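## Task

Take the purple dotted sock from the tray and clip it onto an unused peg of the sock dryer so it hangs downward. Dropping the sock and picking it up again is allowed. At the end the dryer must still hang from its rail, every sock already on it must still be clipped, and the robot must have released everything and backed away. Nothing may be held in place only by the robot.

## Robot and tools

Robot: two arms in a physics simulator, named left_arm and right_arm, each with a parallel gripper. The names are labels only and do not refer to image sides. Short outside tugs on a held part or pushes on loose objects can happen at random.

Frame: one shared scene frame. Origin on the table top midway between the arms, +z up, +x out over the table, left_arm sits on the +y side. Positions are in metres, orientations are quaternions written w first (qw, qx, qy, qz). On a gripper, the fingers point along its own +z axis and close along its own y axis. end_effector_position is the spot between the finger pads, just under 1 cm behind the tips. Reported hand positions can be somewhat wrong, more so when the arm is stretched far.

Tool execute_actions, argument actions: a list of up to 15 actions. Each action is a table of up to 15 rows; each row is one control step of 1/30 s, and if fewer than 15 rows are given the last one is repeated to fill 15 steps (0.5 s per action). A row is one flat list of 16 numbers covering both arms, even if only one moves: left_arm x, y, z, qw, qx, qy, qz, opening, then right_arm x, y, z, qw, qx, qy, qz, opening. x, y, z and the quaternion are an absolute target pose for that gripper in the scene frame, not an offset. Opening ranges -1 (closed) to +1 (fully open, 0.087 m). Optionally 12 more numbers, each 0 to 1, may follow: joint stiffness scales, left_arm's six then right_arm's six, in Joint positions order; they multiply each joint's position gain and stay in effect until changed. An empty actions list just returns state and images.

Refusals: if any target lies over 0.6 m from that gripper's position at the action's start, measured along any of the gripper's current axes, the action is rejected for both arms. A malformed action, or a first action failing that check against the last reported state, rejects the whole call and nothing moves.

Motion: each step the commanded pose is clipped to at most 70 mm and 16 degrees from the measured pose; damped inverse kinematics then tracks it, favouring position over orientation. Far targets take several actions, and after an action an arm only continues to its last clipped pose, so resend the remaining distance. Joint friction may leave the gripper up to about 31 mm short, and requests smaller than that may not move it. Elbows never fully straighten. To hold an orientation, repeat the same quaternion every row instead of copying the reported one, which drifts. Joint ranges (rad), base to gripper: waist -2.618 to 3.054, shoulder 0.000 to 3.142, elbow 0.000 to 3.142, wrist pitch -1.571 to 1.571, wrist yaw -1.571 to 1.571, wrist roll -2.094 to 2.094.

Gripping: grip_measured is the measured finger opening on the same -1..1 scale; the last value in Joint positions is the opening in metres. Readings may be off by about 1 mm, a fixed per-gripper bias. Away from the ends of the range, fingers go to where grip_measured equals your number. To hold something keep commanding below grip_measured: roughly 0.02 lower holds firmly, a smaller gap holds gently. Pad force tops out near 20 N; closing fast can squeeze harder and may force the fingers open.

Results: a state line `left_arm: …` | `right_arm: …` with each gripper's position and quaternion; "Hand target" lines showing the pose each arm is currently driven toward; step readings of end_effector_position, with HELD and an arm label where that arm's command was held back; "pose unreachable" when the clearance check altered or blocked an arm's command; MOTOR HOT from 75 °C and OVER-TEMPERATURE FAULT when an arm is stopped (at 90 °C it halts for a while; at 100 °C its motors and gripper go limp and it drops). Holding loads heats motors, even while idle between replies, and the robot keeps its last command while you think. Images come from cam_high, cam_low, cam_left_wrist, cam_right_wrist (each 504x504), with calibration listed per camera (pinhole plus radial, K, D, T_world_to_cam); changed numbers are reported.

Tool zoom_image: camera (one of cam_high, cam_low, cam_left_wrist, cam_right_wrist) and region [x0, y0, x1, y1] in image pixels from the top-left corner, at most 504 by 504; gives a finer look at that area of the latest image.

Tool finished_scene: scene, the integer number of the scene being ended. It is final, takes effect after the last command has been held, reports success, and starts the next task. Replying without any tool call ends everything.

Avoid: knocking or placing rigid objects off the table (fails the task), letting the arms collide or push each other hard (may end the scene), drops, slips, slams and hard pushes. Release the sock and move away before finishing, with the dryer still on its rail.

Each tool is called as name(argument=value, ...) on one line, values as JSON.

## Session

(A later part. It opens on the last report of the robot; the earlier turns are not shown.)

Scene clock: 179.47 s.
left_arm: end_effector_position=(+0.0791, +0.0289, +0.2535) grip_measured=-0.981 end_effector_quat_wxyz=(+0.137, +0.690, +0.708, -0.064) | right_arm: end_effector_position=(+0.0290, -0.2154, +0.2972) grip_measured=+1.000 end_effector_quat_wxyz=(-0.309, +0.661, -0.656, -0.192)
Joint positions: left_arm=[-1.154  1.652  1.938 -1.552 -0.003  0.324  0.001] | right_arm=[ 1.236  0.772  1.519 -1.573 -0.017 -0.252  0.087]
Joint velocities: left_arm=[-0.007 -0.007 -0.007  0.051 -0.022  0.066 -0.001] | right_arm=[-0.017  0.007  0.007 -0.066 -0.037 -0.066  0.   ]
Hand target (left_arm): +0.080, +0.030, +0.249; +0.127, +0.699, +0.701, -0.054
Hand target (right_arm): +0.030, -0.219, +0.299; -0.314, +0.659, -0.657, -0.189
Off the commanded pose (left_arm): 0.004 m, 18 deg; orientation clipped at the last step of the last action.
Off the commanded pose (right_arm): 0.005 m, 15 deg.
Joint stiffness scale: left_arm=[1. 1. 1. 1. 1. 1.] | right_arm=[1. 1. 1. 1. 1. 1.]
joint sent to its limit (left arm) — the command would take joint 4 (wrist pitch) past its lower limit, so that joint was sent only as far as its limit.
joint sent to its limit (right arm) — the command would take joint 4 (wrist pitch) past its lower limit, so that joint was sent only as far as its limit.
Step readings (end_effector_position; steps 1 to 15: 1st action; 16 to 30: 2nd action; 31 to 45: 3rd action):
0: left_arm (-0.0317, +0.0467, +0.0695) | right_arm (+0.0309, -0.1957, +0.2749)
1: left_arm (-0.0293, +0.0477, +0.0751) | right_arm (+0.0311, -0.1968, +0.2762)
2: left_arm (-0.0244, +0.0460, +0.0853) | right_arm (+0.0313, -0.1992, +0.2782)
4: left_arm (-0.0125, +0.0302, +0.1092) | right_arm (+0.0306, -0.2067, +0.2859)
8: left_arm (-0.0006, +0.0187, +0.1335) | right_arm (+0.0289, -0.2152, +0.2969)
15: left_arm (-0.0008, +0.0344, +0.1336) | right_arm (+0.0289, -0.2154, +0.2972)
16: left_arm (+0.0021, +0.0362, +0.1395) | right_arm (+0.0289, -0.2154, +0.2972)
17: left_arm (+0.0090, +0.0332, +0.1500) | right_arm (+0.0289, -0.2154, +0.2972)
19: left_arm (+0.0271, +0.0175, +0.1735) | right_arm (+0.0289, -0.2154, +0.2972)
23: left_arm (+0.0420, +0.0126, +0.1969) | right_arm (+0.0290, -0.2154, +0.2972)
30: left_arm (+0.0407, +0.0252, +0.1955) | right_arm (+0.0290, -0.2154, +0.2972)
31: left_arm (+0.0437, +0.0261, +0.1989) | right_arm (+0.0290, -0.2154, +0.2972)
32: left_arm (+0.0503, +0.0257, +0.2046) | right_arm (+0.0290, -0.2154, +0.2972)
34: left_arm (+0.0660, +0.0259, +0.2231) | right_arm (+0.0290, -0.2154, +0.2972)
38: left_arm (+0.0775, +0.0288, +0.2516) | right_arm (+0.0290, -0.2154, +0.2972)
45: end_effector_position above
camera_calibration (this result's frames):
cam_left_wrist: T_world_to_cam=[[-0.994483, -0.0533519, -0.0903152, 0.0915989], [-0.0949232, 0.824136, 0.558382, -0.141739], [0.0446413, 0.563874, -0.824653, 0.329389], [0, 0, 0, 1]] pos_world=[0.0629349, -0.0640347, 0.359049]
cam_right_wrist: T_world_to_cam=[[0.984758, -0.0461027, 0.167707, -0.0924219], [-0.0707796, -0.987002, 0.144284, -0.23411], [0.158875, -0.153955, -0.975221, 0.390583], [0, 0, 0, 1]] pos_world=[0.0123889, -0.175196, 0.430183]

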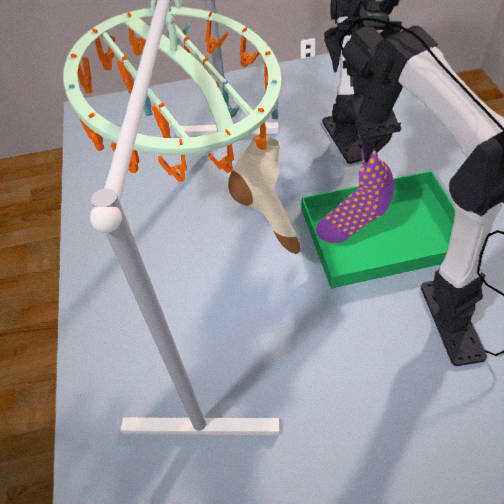

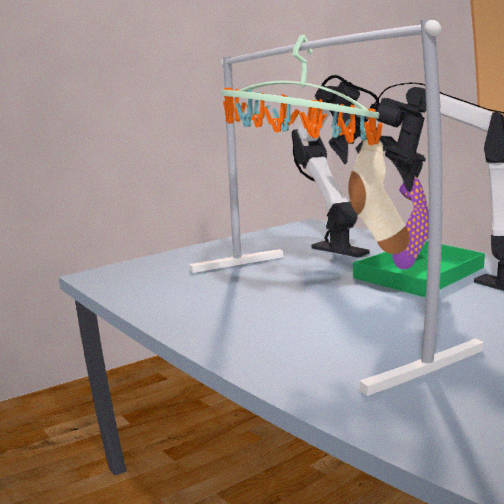

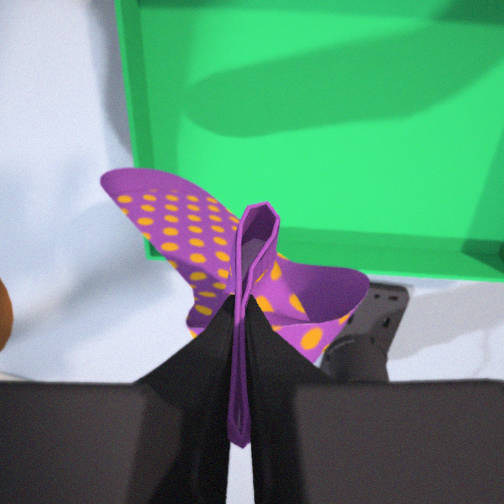

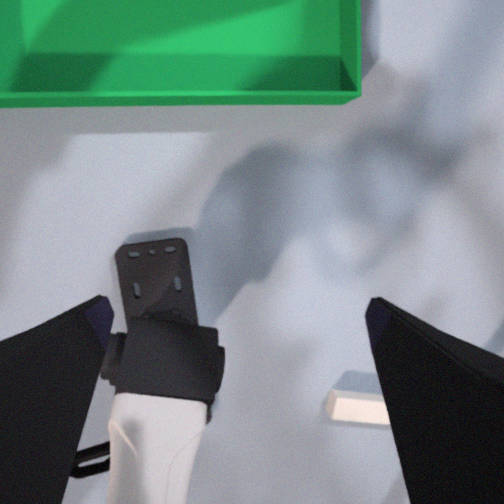

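execute_actions(actions=[[[0.08,0.07,0.29,0.331,0.462,0.80,-0.191,-1,0.03,-0.22,0.3,-0.3,0.66,-0.66,-0.19,1]],[[0.09,0.11,0.33,0.55,0.33,0.74,-0.22,-1,0.03,-0.22,0.3,-0.3,0.66,-0.66,-0.19,1]],[[0.10,0.12,0.34,0.674,0.213,0.674,-0.213,-1,0.03,-0.22,0.3,-0.3,0.66,-0.66,-0.19,1]]])

Scene clock: 205.20 s.
left_arm: end_effector_position=(+0.0882, +0.1147, +0.3321) grip_measured=-0.981 end_effector_quat_wxyz=(+0.640, +0.254, +0.684, -0.240) | right_arm: end_effector_position=(+0.0312, -0.2159, +0.2973) grip_measured=+1.000 end_effector_quat_wxyz=(-0.311, +0.658, -0.659, -0.189)
Joint positions: left_arm=[-1.591  0.545  0.909 -0.477 -0.941 -0.095  0.001] | right_arm=[ 1.183  0.772  1.519 -1.573 -0.044 -0.285  0.087]
Joint velocities: left_arm=[-0.173 -0.007 -0.188  0.564 -0.681  0.198  0.001] | right_arm=[-0.002 -0.012  0.012  0.037 -0.037 -0.051  0.   ]
Hand target (left_arm): +0.098, +0.123, +0.338; +0.664, +0.216, +0.682, -0.220
Hand target (right_arm): +0.030, -0.219, +0.299; -0.314, +0.657, -0.658, -0.192
Off the commanded pose (left_arm): 0.015 m, 7 deg.
Off the commanded pose (right_arm): 0.005 m, 1 deg.
Joint stiffness scale: left_arm=[1. 1. 1. 1. 1. 1.] | right_arm=[1. 1. 1. 1. 1. 1.]
joint sent to its limit (right arm) — the command would take joint 4 (wrist pitch) past its lower limit, so that joint was sent only as far as its limit.
Step readings (end_effector_position; steps 1 to 15: 1st action; 16 to 30: 2nd action; 31 to 45: 3rd action):
0: left_arm (+0.0796, +0.0289, +0.2535) | right_arm (+0.0290, -0.2154, +0.2972)
1: left_arm (+0.0797, +0.0300, +0.2545) | right_arm (+0.0292, -0.2155, +0.2972)
2: left_arm (+0.0805, +0.0368, +0.2546) | right_arm (+0.0302, -0.2158, +0.2972)
4: left_arm (+0.0827, +0.0589, +0.2654) | right_arm (+0.0314, -0.2161, +0.2973)
8: left_arm (+0.0778, +0.0822, +0.2942) | right_arm (+0.0317, -0.2162, +0.2973)
15: left_arm (+0.0749, +0.0824, +0.2907) | right_arm (+0.0312, -0.2160, +0.2973)
16: left_arm (+0.0771, +0.0821, +0.2916) | right_arm (+0.0313, -0.2160, +0.2973)
17: left_arm (+0.0799, +0.0865, +0.2928) | right_arm (+0.0313, -0.2160, +0.2973)
19: left_arm (+0.0807, +0.1005, +0.3047) | right_arm (+0.0314, -0.2160, +0.2973)
23: left_arm (+0.0755, +0.1184, +0.3287) | right_arm (+0.0314, -0.2160, +0.2973)
30: left_arm (+0.0772, +0.1127, +0.3261) | right_arm (+0.0314, -0.2160, +0.2973)
31: left_arm (+0.0799, +0.1116, +0.3272) | right_arm (+0.0314, -0.2160, +0.2973)
32: left_arm (+0.0827, +0.1120, +0.3266) | right_arm (+0.0314, -0.2160, +0.2973)
34: left_arm (+0.0843, +0.1157, +0.3232) | right_arm (+0.0313, -0.2159, +0.2973)
38: left_arm (+0.0830, +0.1166, +0.3253) | right_arm (+0.0313, -0.2159, +0.2973)
45: end_effector_position above
camera_calibration (this result's frames):
cam_left_wrist: T_world_to_cam=[[-0.657337, -0.753351, 0.0192719, 0.126447], [-0.620962, 0.526977, -0.58026, 0.203167], [0.426983, -0.393393, -0.814203, 0.418038], [0, 0, 0, 1]] pos_world=[0.0307825, 0.152648, 0.45582]
cam_right_wrist: T_world_to_cam=[[0.983834, -0.0566834, 0.169873, -0.0976084], [-0.0816371, -0.986246, 0.143718, -0.233838], [0.15939, -0.155262, -0.97493, 0.38985], [0, 0, 0, 1]] pos_world=[0.0148025, -0.175626, 0.430264]

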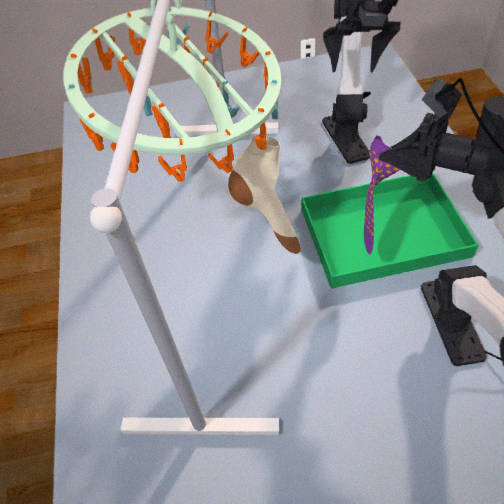

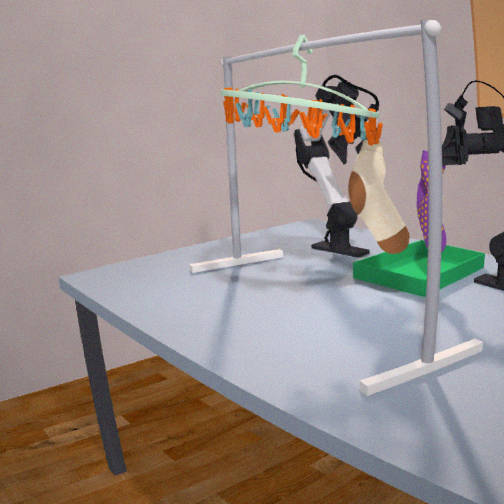

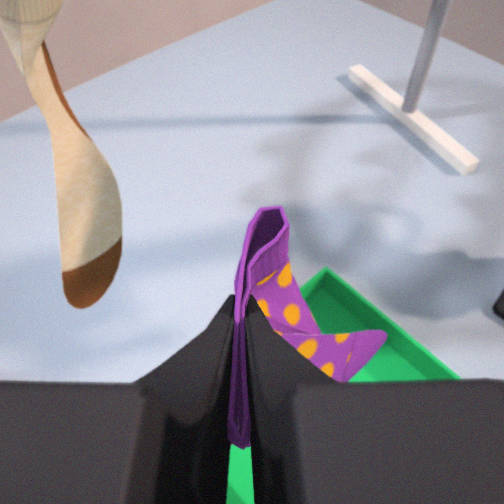

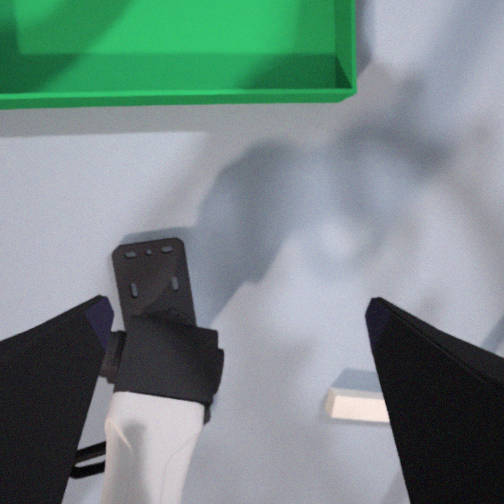

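execute_actions(actions=[[[0.13,0.08,0.34,0.653,0.271,0.653,-0.271,-1,0.03,-0.22,0.3,-0.3,0.66,-0.66,-0.19,1]],[[0.15,0.05,0.34,0.653,0.271,0.653,-0.271,-1,0.03,-0.22,0.3,-0.3,0.66,-0.66,-0.19,1]]])

zoom_image(camera="cam_low", region=[210,60,470,200])

zoom_image(camera="cam_high", region=[50,0,410,200])

Scene clock: 216.83 s.
left_arm: end_effector_position=(+0.1481, +0.0512, +0.3374) grip_measured=-0.981 end_effector_quat_wxyz=(+0.650, +0.270, +0.658, -0.268) | right_arm: end_effector_position=(+0.0313, -0.2159, +0.2973) grip_measured=+1.000 end_effector_quat_wxyz=(-0.311, +0.658, -0.659, -0.189)
Joint positions: left_arm=[-1.071  0.767  0.872 -0.118 -0.358 -0.007  0.001] | right_arm=[ 1.183  0.772  1.519 -1.573 -0.044 -0.286  0.087]
Joint velocities: left_arm=[ 0.002  0.002 -0.002 -0.022  0.11   0.022 -0.001] | right_arm=[-0.012  0.007  0.007 -0.081 -0.037 -0.007  0.   ]
Hand target (left_arm): +0.149, +0.050, +0.340; +0.653, +0.271, +0.653, -0.271
Hand target (right_arm): +0.030, -0.219, +0.299; -0.314, +0.657, -0.658, -0.192
Off the commanded pose (left_arm): 0.003 m, 1 deg.
Off the commanded pose (right_arm): 0.005 m, 1 deg.
Joint stiffness scale: left_arm=[1. 1. 1. 1. 1. 1.] | right_arm=[1. 1. 1. 1. 1. 1.]
joint sent to its limit (right arm) — the command would take joint 4 (wrist pitch) past its lower limit, so that joint was sent only as far as its limit.
Step readings (end_effector_position; steps 1 to 15: 1st action; 16 to 30: 2nd action):
0: left_arm (+0.0982, +0.1226, +0.3436) | right_arm (+0.0312, -0.2159, +0.2973)
1: left_arm (+0.1010, +0.1204, +0.3443) | right_arm (+0.0312, -0.2159, +0.2973)
2: left_arm (+0.1118, +0.1209, +0.3459) | right_arm (+0.0312, -0.2159, +0.2973)
4: left_arm (+0.1288, +0.1179, +0.3444) | right_arm (+0.0312, -0.2159, +0.2973)
8: left_arm (+0.1374, +0.1054, +0.3389) | right_arm (+0.0312, -0.2159, +0.2973)
15: left_arm (+0.1333, +0.0914, +0.3461) | right_arm (+0.0313, -0.2159, +0.2973)
16: left_arm (+0.1341, +0.0881, +0.3469) | right_arm (+0.0313, -0.2159, +0.2973)
17: left_arm (+0.1382, +0.0831, +0.3487) | right_arm (+0.0313, -0.2159, +0.2973)
19: left_arm (+0.1455, +0.0709, +0.3432) | right_arm (+0.0313, -0.2159, +0.2973)
23: left_arm (+0.1494, +0.0549, +0.3314) | right_arm (+0.0313, -0.2159, +0.2973)
30: end_effector_position above
camera_calibration (this result's frames):
cam_left_wrist: T_world_to_cam=[[-0.706314, -0.707648, 0.0188165, 0.123007], [-0.561417, 0.543772, -0.623797, 0.281878], [0.431197, -0.451161, -0.78136, 0.363037], [0, 0, 0, 1]] pos_world=[0.088592, 0.0975563, 0.457182]
cam_right_wrist: T_world_to_cam=[[0.983808, -0.0563972, 0.170123, -0.0976362], [-0.0813968, -0.98626, 0.143758, -0.233861], [0.159678, -0.155277, -0.97488, 0.389822], [0, 0, 0, 1]] pos_world=[0.0147735, -0.175623, 0.43026]

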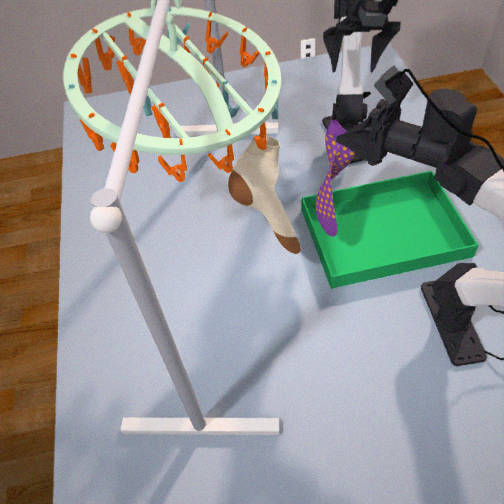

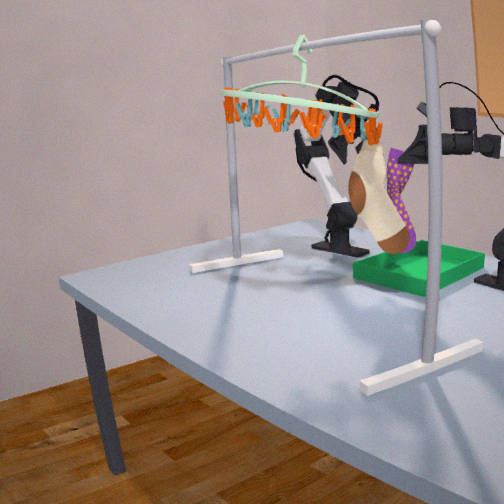

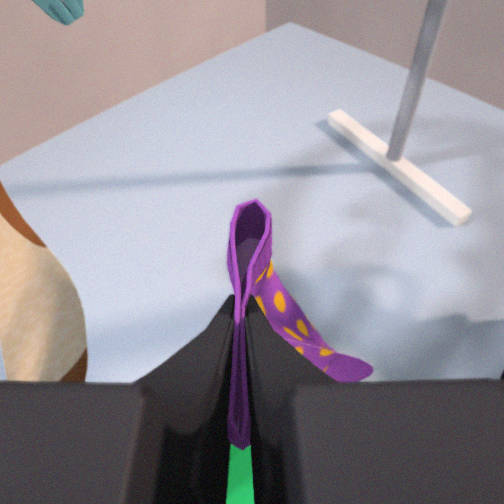

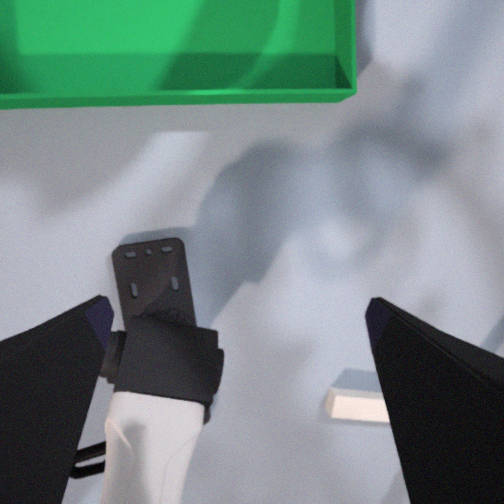

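Region (210, 60, 470, 200) of cam_low's 504x504 image, scaled by 1.938, with more detail than that image has; it fills the top 271 rows of this view, and the rest is white.

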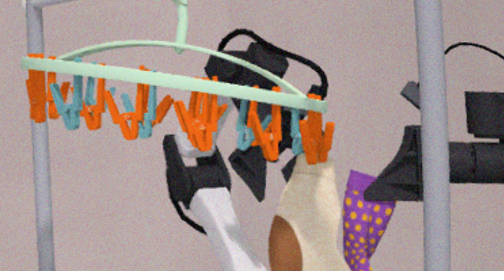

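Region (50, 0, 410, 200) of cam_high's 504x504 image, scaled by 1.400, with more detail than that image has.

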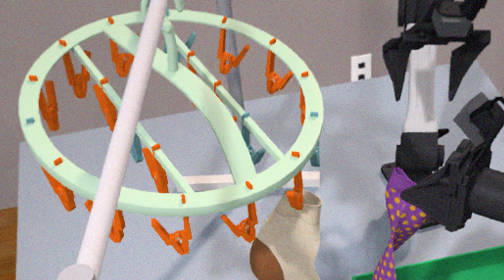

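execute_actions(actions=[[[0.14,0.08,0.34,0.653,0.271,0.653,-0.271,-1,0.05,-0.2,0.34,0.5,-0.4,0.74,0.2,1]],[[0.14,0.08,0.34,0.653,0.271,0.653,-0.271,-1,0.09,-0.15,0.39,0.66,-0.2,0.70,0.17,1]],[[0.14,0.08,0.34,0.653,0.271,0.653,-0.271,-1,0.12,-0.11,0.40,0.70,-0.092,0.70,0.092,1]],[[0.14,0.08,0.34,0.653,0.271,0.653,-0.271,-1,0.12,-0.11,0.40,0.70,-0.092,0.70,0.092,1]]])

Scene clock: 232.83 s.
left_arm: end_effector_position=(+0.1402, +0.0785, +0.3470) grip_measured=-0.981 end_effector_quat_wxyz=(+0.658, +0.264, +0.649, -0.277) | right_arm: end_effector_position=(+0.1189, -0.1118, +0.4049) grip_measured=+1.000 end_effector_quat_wxyz=(+0.695, -0.102, +0.703, +0.106)
Joint positions: left_arm=[-1.029  0.655  0.865 -0.19  -0.314 -0.006  0.001] | right_arm=[ 1.756  1.015  1.346 -0.688  1.542  0.364  0.087]
Joint velocities: left_arm=[ 0.012 -0.012  0.002 -0.007 -0.007  0.051 -0.   ] | right_arm=[-0.017 -0.012  0.007 -0.022  0.095  0.037  0.   ]
Hand target (left_arm): +0.140, +0.080, +0.340; +0.653, +0.271, +0.653, -0.271
Hand target (right_arm): +0.120, -0.110, +0.401; +0.700, -0.094, +0.702, +0.093
Off the commanded pose (left_arm): 0.007 m, 1 deg.
Off the commanded pose (right_arm): 0.005 m, 2 deg.
Joint stiffness scale: left_arm=[1. 1. 1. 1. 1. 1.] | right_arm=[1. 1. 1. 1. 1. 1.]
joint sent to its limit (right arm) — the command would take joint 5 (wrist yaw) past its upper limit, so that joint was sent only as far as its limit.
Step readings (end_effector_position; steps 1 to 15: 1st action; 16 to 30: 2nd action; 31 to 45: 3rd action; 46 to 60: 4th action):
0: left_arm (+0.1476, +0.0503, +0.3391) | right_arm (+0.0313, -0.2159, +0.2973)
1: left_arm (+0.1471, +0.0522, +0.3395) | right_arm (+0.0321, -0.2160, +0.3002)
2: left_arm (+0.1468, +0.0576, +0.3386) | right_arm (+0.0355, -0.2143, +0.3079)
4: left_arm (+0.1452, +0.0695, +0.3438) | right_arm (+0.0413, -0.2084, +0.3231)
8: left_arm (+0.1417, +0.0787, +0.3533) | right_arm (+0.0457, -0.2031, +0.3337)
15: left_arm (+0.1403, +0.0783, +0.3484) | right_arm (+0.0490, -0.2025, +0.3375)
16: left_arm (+0.1403, +0.0783, +0.3481) | right_arm (+0.0520, -0.2003, +0.3407)
17: left_arm (+0.1403, +0.0784, +0.3480) | right_arm (+0.0580, -0.1952, +0.3488)
19: left_arm (+0.1402, +0.0784, +0.3476) | right_arm (+0.0697, -0.1793, +0.3645)
23: left_arm (+0.1402, +0.0784, +0.3473) | right_arm (+0.0761, -0.1582, +0.3803)
30: left_arm (+0.1402, +0.0785, +0.3472) | right_arm (+0.0747, -0.1417, +0.3853)
31: left_arm (+0.1402, +0.0785, +0.3471) | right_arm (+0.0768, -0.1393, +0.3869)
32: left_arm (+0.1402, +0.0785, +0.3471) | right_arm (+0.0837, -0.1366, +0.3913)
34: left_arm (+0.1402, +0.0785, +0.3471) | right_arm (+0.0944, -0.1277, +0.3972)
38: left_arm (+0.1402, +0.0785, +0.3470) | right_arm (+0.1010, -0.1116, +0.3973)
45: left_arm (+0.1402, +0.0785, +0.3470) | right_arm (+0.1087, -0.1073, +0.4020)
46: left_arm (+0.1402, +0.0785, +0.3470) | right_arm (+0.1097, -0.1075, +0.4026)
47: left_arm (+0.1402, +0.0785, +0.3470) | right_arm (+0.1102, -0.1073, +0.4029)
49: left_arm (+0.1402, +0.0785, +0.3470) | right_arm (+0.1118, -0.1064, +0.4026)
53: left_arm (+0.1402, +0.0785, +0.3470) | right_arm (+0.1150, -0.1055, +0.4010)
60: end_effector_position above
camera_calibration (this result's frames):
cam_left_wrist: T_world_to_cam=[[-0.708818, -0.704821, 0.0283613, 0.133339], [-0.550459, 0.527543, -0.647065, 0.276453], [0.441104, -0.474263, -0.761907, 0.379962], [0, 0, 0, 1]] pos_world=[0.0790862, 0.128341, 0.464597]
cam_right_wrist: T_world_to_cam=[[0.288012, -0.957618, 0.00423677, -0.147176], [-0.741513, -0.225812, -0.631797, 0.33803], [0.605977, 0.178823, -0.775122, 0.400301], [0, 0, 0, 1]] pos_world=[0.0504686, -0.13619, 0.524472]

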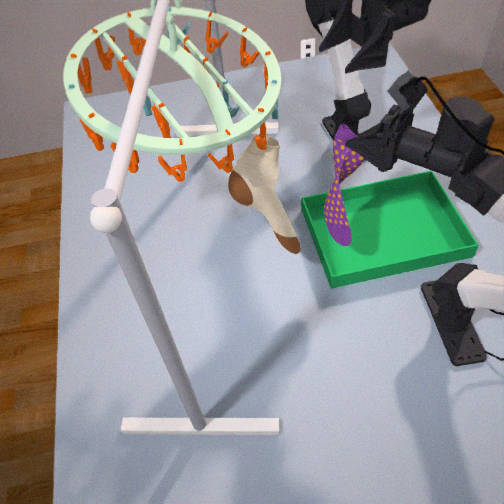

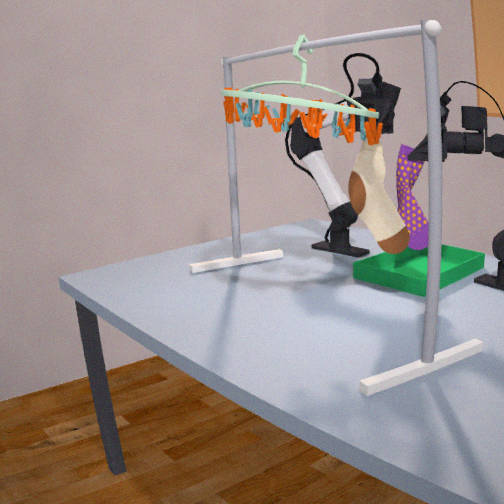

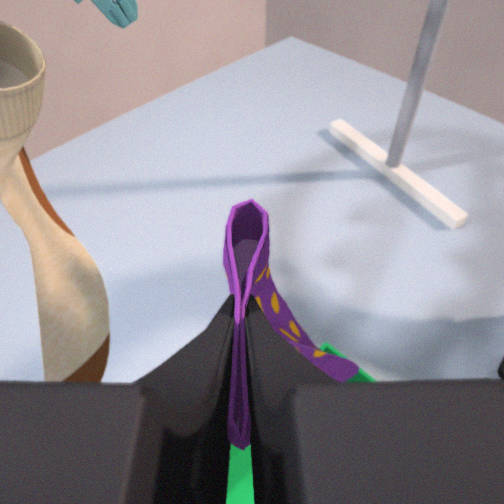

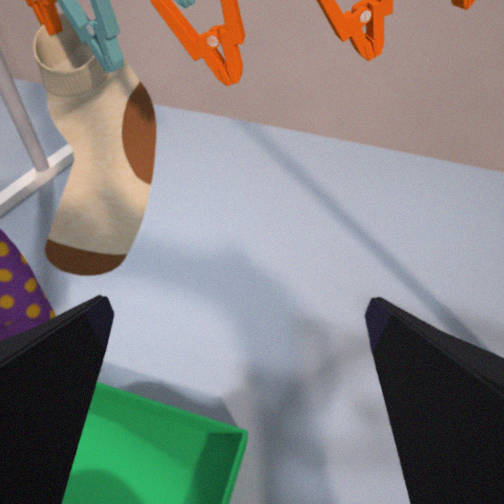

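execute_actions(actions=[[[0.12,0.12,0.34,0.653,0.271,0.653,-0.271,-1,0.11,-0.16,0.42,0.641,-0.299,0.641,0.299,1]],[[0.12,0.12,0.34,0.653,0.271,0.653,-0.271,-1,0.15,-0.14,0.44,0.66,-0.25,0.66,0.25,1]],[[0.12,0.12,0.34,0.653,0.271,0.653,-0.271,-1,0.18,-0.10,0.45,0.69,-0.153,0.69,0.153,1]],[[0.12,0.12,0.34,0.653,0.271,0.653,-0.271,-1,0.18,-0.10,0.45,0.69,-0.153,0.69,0.153,1]]])

Scene clock: 247.67 s.
left_arm: end_effector_position=(+0.1209, +0.1187, +0.3431) grip_measured=-0.981 end_effector_quat_wxyz=(+0.656, +0.265, +0.651, -0.274) | right_arm: end_effector_position=(+0.1806, -0.0982, +0.4444) grip_measured=+1.000 end_effector_quat_wxyz=(+0.687, -0.159, +0.693, +0.150)
Joint positions: left_arm=[-1.015  0.488  0.858 -0.358 -0.3   -0.006  0.001] | right_arm=[ 1.302  0.995  1.413 -0.437  0.944  0.006  0.087]
Joint velocities: left_arm=[-0.007 -0.022  0.012 -0.037 -0.007  0.037 -0.   ] | right_arm=[-0.017  0.002  0.017 -0.007 -0.007 -0.037  0.   ]
Hand target (left_arm): +0.120, +0.120, +0.340; +0.653, +0.271, +0.653, -0.271
Hand target (right_arm): +0.180, -0.100, +0.450; +0.690, -0.153, +0.690, +0.153
Off the commanded pose (left_arm): 0.003 m, 1 deg.
Off the commanded pose (right_arm): 0.006 m, 1 deg.
Joint stiffness scale: left_arm=[1. 1. 1. 1. 1. 1.] | right_arm=[1. 1. 1. 1. 1. 1.]
Step readings (end_effector_position; steps 1 to 15: 1st action; 16 to 30: 2nd action; 31 to 45: 3rd action; 46 to 60: 4th action):
0: left_arm (+0.1402, +0.0785, +0.3470) | right_arm (+0.1197, -0.1136, +0.4060)
1: left_arm (+0.1388, +0.0812, +0.3468) | right_arm (+0.1185, -0.1151, +0.4061)
2: left_arm (+0.1361, +0.0878, +0.3439) | right_arm (+0.1154, -0.1186, +0.4049)
4: left_arm (+0.1294, +0.1034, +0.3480) | right_arm (+0.1156, -0.1372, +0.4118)
8: left_arm (+0.1221, +0.1176, +0.3551) | right_arm (+0.1208, -0.1731, +0.4257)
15: left_arm (+0.1211, +0.1184, +0.3457) | right_arm (+0.1188, -0.1723, +0.4228)
16: left_arm (+0.1210, +0.1185, +0.3452) | right_arm (+0.1216, -0.1705, +0.4220)
17: left_arm (+0.1210, +0.1185, +0.3447) | right_arm (+0.1309, -0.1718, +0.4253)
19: left_arm (+0.1210, +0.1186, +0.3441) | right_arm (+0.1456, -0.1673, +0.4283)
23: left_arm (+0.1209, +0.1187, +0.3434) | right_arm (+0.1563, -0.1549, +0.4265)
30: left_arm (+0.1209, +0.1187, +0.3432) | right_arm (+0.1527, -0.1488, +0.4367)
31: left_arm (+0.1209, +0.1187, +0.3432) | right_arm (+0.1542, -0.1461, +0.4378)
32: left_arm (+0.1209, +0.1187, +0.3431) | right_arm (+0.1544, -0.1377, +0.4445)
34: left_arm (+0.1209, +0.1187, +0.3431) | right_arm (+0.1578, -0.1143, +0.4491)
38: left_arm (+0.1209, +0.1187, +0.3431) | right_arm (+0.1719, -0.0888, +0.4331)
45: left_arm (+0.1209, +0.1187, +0.3431) | right_arm (+0.1785, -0.0947, +0.4411)
46: left_arm (+0.1208, +0.1187, +0.3431) | right_arm (+0.1789, -0.0954, +0.4422)
47: left_arm (+0.1209, +0.1187, +0.3431) | right_arm (+0.1793, -0.0960, +0.4428)
49: left_arm (+0.1209, +0.1187, +0.3431) | right_arm (+0.1798, -0.0968, +0.4433)
53: left_arm (+0.1209, +0.1187, +0.3431) | right_arm (+0.1803, -0.0977, +0.4440)
60: end_effector_position above
camera_calibration (this result's frames):
cam_left_wrist: T_world_to_cam=[[-0.708196, -0.705569, 0.025122, 0.149259], [-0.552673, 0.531886, -0.6416, 0.239888], [0.439331, -0.468262, -0.766628, 0.405682], [0, 0, 0, 1]] pos_world=[0.0600556, 0.167686, 0.461169]
cam_right_wrist: T_world_to_cam=[[0.423258, -0.905756, 0.0214326, -0.179084], [-0.696918, -0.340602, -0.631106, 0.392181], [0.578928, 0.252184, -0.7754, 0.403235], [0, 0, 0, 1]] pos_world=[0.115673, -0.130318, 0.564014]

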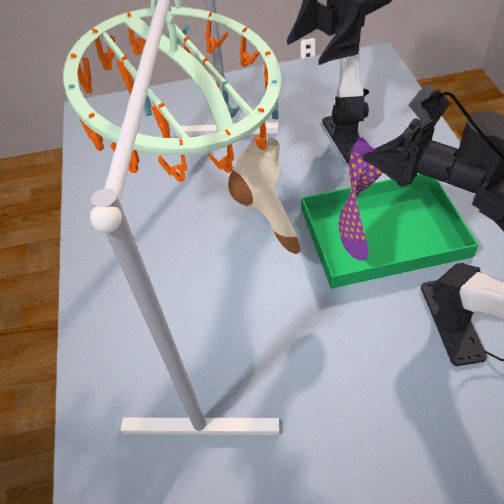

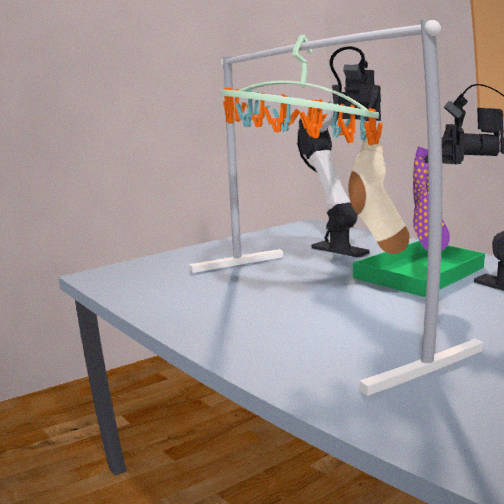

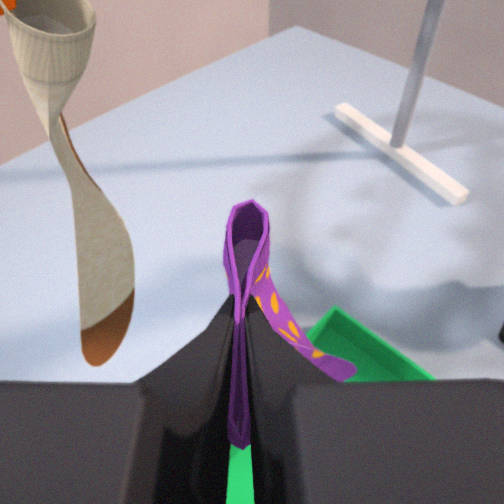

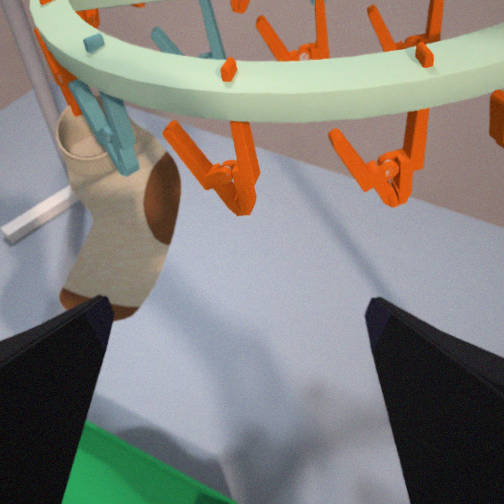

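execute_actions(actions=[[[0.12,0.12,0.34,0.653,0.271,0.653,-0.271,-1,0.215,-0.066,0.452,0.696,-0.123,0.696,0.123,0.45]],[[0.12,0.12,0.34,0.653,0.271,0.653,-0.271,-1,0.215,-0.063,0.452,0.696,-0.123,0.696,0.123,0.45]]])

Scene clock: 260.63 s.
left_arm: end_effector_position=(+0.1209, +0.1187, +0.3431) grip_measured=-0.981 end_effector_quat_wxyz=(+0.656, +0.265, +0.651, -0.274) | right_arm: end_effector_position=(+0.2122, -0.0657, +0.4493) grip_measured=+0.450 end_effector_quat_wxyz=(+0.695, -0.125, +0.697, +0.125)
Joint positions: left_arm=[-1.015  0.488  0.858 -0.358 -0.3   -0.006  0.001] | right_arm=[ 1.218  1.158  1.49  -0.339  0.945  0.004  0.063]
Joint velocities: left_arm=[ 0.007  0.017  0.017  0.022 -0.007  0.051  0.   ] | right_arm=[-0.007 -0.012  0.022 -0.007 -0.007  0.081 -0.001]
Hand target (left_arm): +0.120, +0.120, +0.340; +0.653, +0.271, +0.653, -0.271
Hand target (right_arm): +0.215, -0.063, +0.452; +0.696, -0.123, +0.696, +0.123
Off the commanded pose (left_arm): 0.003 m, 1 deg.
Off the commanded pose (right_arm): 0.005 m, 0 deg.
Joint stiffness scale: left_arm=[1. 1. 1. 1. 1. 1.] | right_arm=[1. 1. 1. 1. 1. 1.]
Step readings (end_effector_position; steps 1 to 15: 1st action; 16 to 30: 2nd action):
0: left_arm (+0.1209, +0.1187, +0.3431) | right_arm (+0.1807, -0.0983, +0.4444)
1: left_arm (+0.1209, +0.1187, +0.3431) | right_arm (+0.1838, -0.0971, +0.4453)
2: left_arm (+0.1208, +0.1187, +0.3431) | right_arm (+0.1912, -0.0953, +0.4502)
4: left_arm (+0.1209, +0.1187, +0.3431) | right_arm (+0.2030, -0.0852, +0.4525)
8: left_arm (+0.1209, +0.1187, +0.3431) | right_arm (+0.2118, -0.0671, +0.4412)
15: left_arm (+0.1208, +0.1187, +0.3431) | right_arm (+0.2122, -0.0659, +0.4462)
16: left_arm (+0.1209, +0.1187, +0.3431) | right_arm (+0.2122, -0.0659, +0.4471)
17: left_arm (+0.1208, +0.1187, +0.3431) | right_arm (+0.2122, -0.0659, +0.4478)
19: left_arm (+0.1209, +0.1187, +0.3431) | right_arm (+0.2122, -0.0658, +0.4486)
23: left_arm (+0.1209, +0.1187, +0.3431) | right_arm (+0.2122, -0.0657, +0.4491)
30: end_effector_position above
camera_calibration (this result's frames):
cam_left_wrist: T_world_to_cam=[[-0.708196, -0.705569, 0.025122, 0.149259], [-0.552673, 0.531886, -0.6416, 0.239888], [0.439331, -0.468262, -0.766628, 0.405682], [0, 0, 0, 1]] pos_world=[0.0600556, 0.167686, 0.461169]
cam_right_wrist: T_world_to_cam=[[0.344713, -0.938627, 0.0123592, -0.144493], [-0.720942, -0.273153, -0.636891, 0.440504], [0.601179, 0.210634, -0.770855, 0.371066], [0, 0, 0, 1]] pos_world=[0.144309, -0.0934595, 0.568377]

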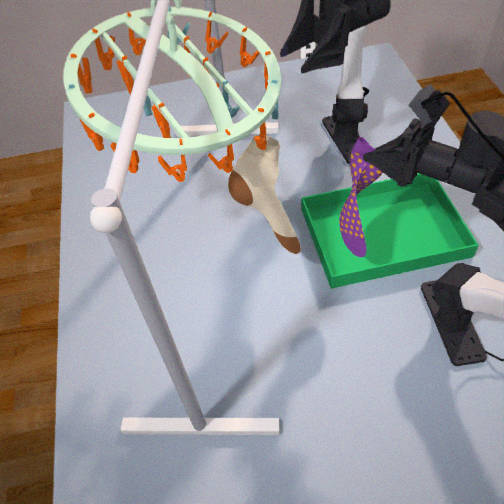

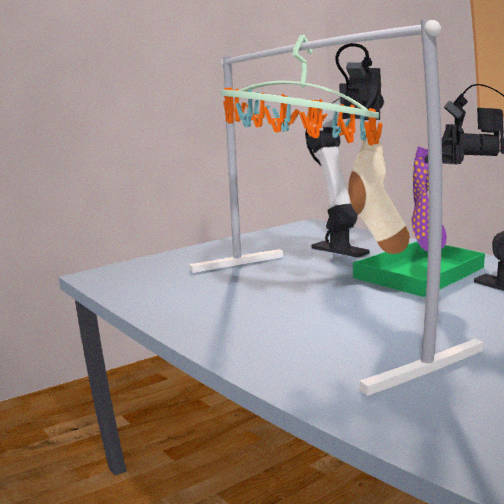

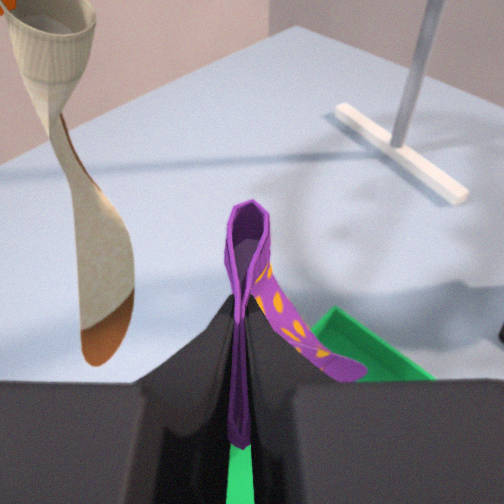

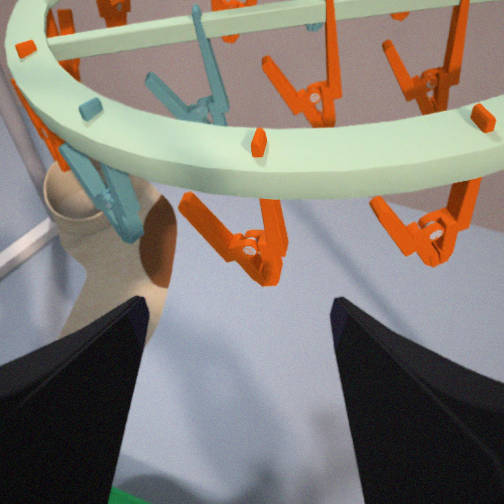

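execute_actions(actions=[[[0.12,0.12,0.34,0.653,0.271,0.653,-0.271,-1,0.22,-0.058,0.435,0.696,-0.123,0.696,0.123,0.45]],[[0.12,0.12,0.34,0.653,0.271,0.653,-0.271,-1,0.24,-0.051,0.438,0.696,-0.123,0.696,0.123,0.45]]])

zoom_image(camera="cam_low", region=[280,70,450,190])

Scene clock: 274.03 s.
left_arm: end_effector_position=(+0.1209, +0.1187, +0.3431) grip_measured=-0.981 end_effector_quat_wxyz=(+0.656, +0.265, +0.651, -0.274) | right_arm: end_effector_position=(+0.2361, -0.0563, +0.4354) grip_measured=+0.450 end_effector_quat_wxyz=(+0.695, -0.122, +0.698, +0.121)
Joint positions: left_arm=[-1.015  0.488  0.858 -0.358 -0.3   -0.006  0.001] | right_arm=[ 1.128  1.189  1.443 -0.26   0.865  0.004  0.063]
Joint velocities: left_arm=[-0.012  0.007  0.007 -0.022 -0.051 -0.007 -0.001] | right_arm=[ 0.007  0.007 -0.012 -0.051 -0.007  0.022  0.001]
Hand target (left_arm): +0.120, +0.120, +0.340; +0.653, +0.271, +0.653, -0.271
Hand target (right_arm): +0.240, -0.051, +0.438; +0.696, -0.123, +0.696, +0.123
Off the commanded pose (left_arm): 0.003 m, 1 deg.
Off the commanded pose (right_arm): 0.007 m, 0 deg.
Joint stiffness scale: left_arm=[1. 1. 1. 1. 1. 1.] | right_arm=[1. 1. 1. 1. 1. 1.]
Step readings (end_effector_position; steps 1 to 15: 1st action; 16 to 30: 2nd action):
0: left_arm (+0.1209, +0.1187, +0.3431) | right_arm (+0.2122, -0.0657, +0.4493)
1: left_arm (+0.1208, +0.1187, +0.3431) | right_arm (+0.2129, -0.0648, +0.4486)
2: left_arm (+0.1209, +0.1187, +0.3431) | right_arm (+0.2144, -0.0644, +0.4476)
4: left_arm (+0.1209, +0.1187, +0.3431) | right_arm (+0.2165, -0.0632, +0.4422)
8: left_arm (+0.1209, +0.1187, +0.3431) | right_arm (+0.2171, -0.0615, +0.4396)
15: left_arm (+0.1209, +0.1187, +0.3431) | right_arm (+0.2172, -0.0607, +0.4425)
16: left_arm (+0.1209, +0.1187, +0.3431) | right_arm (+0.2193, -0.0604, +0.4424)
17: left_arm (+0.1209, +0.1187, +0.3431) | right_arm (+0.2249, -0.0622, +0.4424)
19: left_arm (+0.1209, +0.1187, +0.3431) | right_arm (+0.2341, -0.0648, +0.4400)
23: left_arm (+0.1209, +0.1187, +0.3431) | right_arm (+0.2367, -0.0589, +0.4356)
30: end_effector_position above
camera_calibration (this result's frames):
cam_left_wrist: T_world_to_cam=[[-0.708196, -0.705569, 0.025122, 0.149259], [-0.552673, 0.531886, -0.6416, 0.239888], [0.439331, -0.468262, -0.766628, 0.405682], [0, 0, 0, 1]] pos_world=[0.0600556, 0.167686, 0.461169]
cam_right_wrist: T_world_to_cam=[[0.335748, -0.941873, 0.0121493, -0.141699], [-0.723641, -0.266169, -0.636787, 0.452472], [0.603006, 0.205008, -0.770944, 0.343311], [0, 0, 0, 1]] pos_world=[0.167984, -0.0834103, 0.554523]

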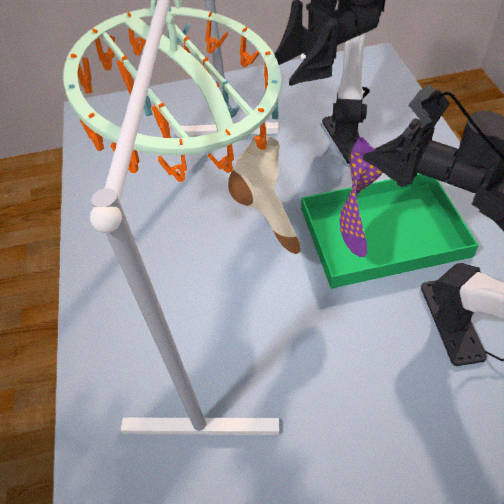

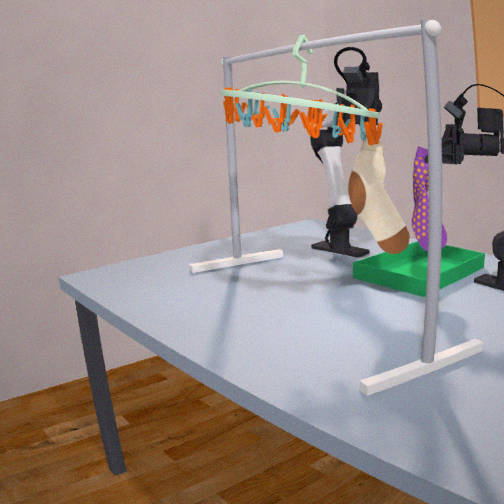

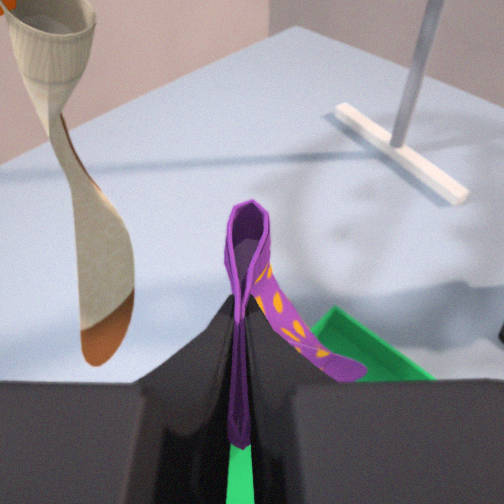

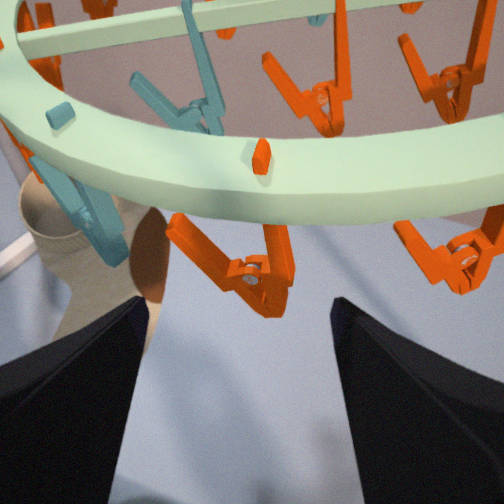

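Region (280, 70, 450, 190) of cam_low's 504x504 image, scaled by 2.965, with more detail than that image has; it fills the top 356 rows of this view, and the rest is white.

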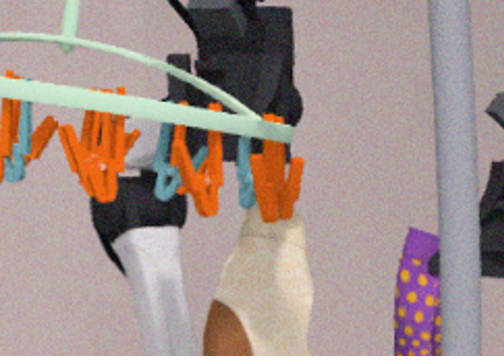

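execute_actions(actions=[[[0.12,0.12,0.34,0.653,0.271,0.653,-0.271,-1,0.262,-0.041,0.439,0.696,-0.123,0.696,0.123,0.45]]])

Scene clock: 292.00 s.
left_arm: end_effector_position=(+0.1209, +0.1187, +0.3431) grip_measured=-0.981 end_effector_quat_wxyz=(+0.656, +0.265, +0.651, -0.274) | right_arm: end_effector_position=(+0.2579, -0.0462, +0.4385) grip_measured=+0.450 end_effector_quat_wxyz=(+0.696, -0.120, +0.697, +0.123)
Joint positions: left_arm=[-1.015  0.488  0.858 -0.358 -0.3   -0.006  0.001] | right_arm=[ 1.056  1.252  1.49  -0.238  0.794  0.004  0.063]
Joint velocities: left_arm=[ 0.002 -0.027  0.007  0.007 -0.007  0.007 -0.   ] | right_arm=[-0.002  0.002  0.007  0.022 -0.007 -0.007 -0.   ]
Hand target (left_arm): +0.120, +0.120, +0.340; +0.653, +0.271, +0.653, -0.271
Hand target (right_arm): +0.262, -0.041, +0.439; +0.696, -0.123, +0.696, +0.123
Off the commanded pose (left_arm): 0.003 m, 1 deg.
Off the commanded pose (right_arm): 0.007 m, 0 deg.
Joint stiffness scale: left_arm=[1. 1. 1. 1. 1. 1.] | right_arm=[1. 1. 1. 1. 1. 1.]
Step readings (end_effector_position):
0: left_arm (+0.1209, +0.1187, +0.3431) | right_arm (+0.2360, -0.0557, +0.4356)
1: left_arm (+0.1209, +0.1187, +0.3431) | right_arm (+0.2382, -0.0552, +0.4363)
2: left_arm (+0.1209, +0.1187, +0.3431) | right_arm (+0.2441, -0.0556, +0.4390)
4: left_arm (+0.1209, +0.1187, +0.3431) | right_arm (+0.2545, -0.0556, +0.4410)
8: left_arm (+0.1209, +0.1187, +0.3431) | right_arm (+0.2584, -0.0485, +0.4369)
15: end_effector_position above
camera_calibration (this result's frames):
cam_left_wrist: T_world_to_cam=[[-0.708196, -0.705569, 0.025122, 0.149259], [-0.552673, 0.531886, -0.6416, 0.239888], [0.439331, -0.468262, -0.766628, 0.405682], [0, 0, 0, 1]] pos_world=[0.0600556, 0.167686, 0.461169]
cam_right_wrist: T_world_to_cam=[[0.335369, -0.942049, 0.00843787, -0.137864], [-0.722473, -0.262927, -0.639455, 0.473893], [0.604616, 0.208357, -0.768783, 0.329341], [0, 0, 0, 1]] pos_world=[0.189485, -0.0738956, 0.557388]

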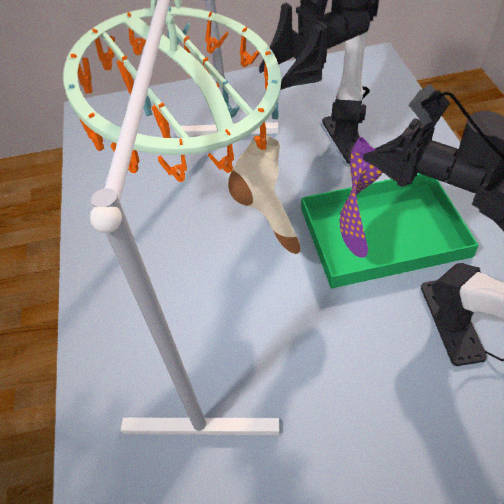

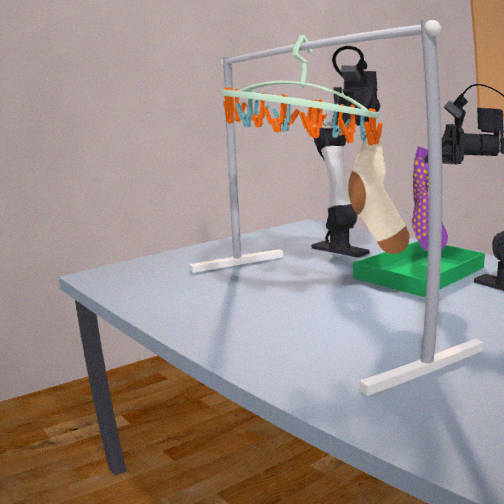

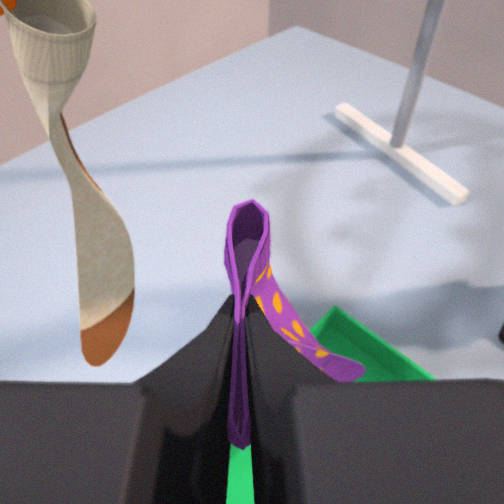

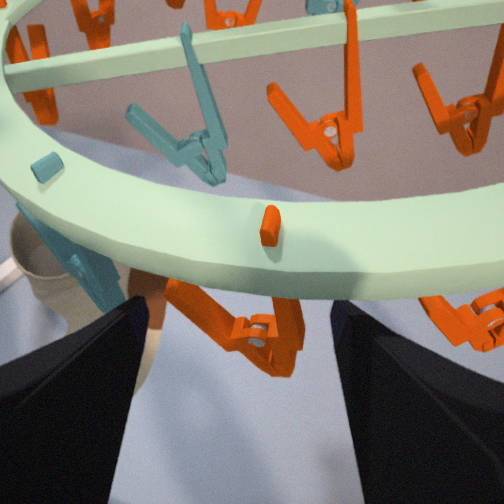

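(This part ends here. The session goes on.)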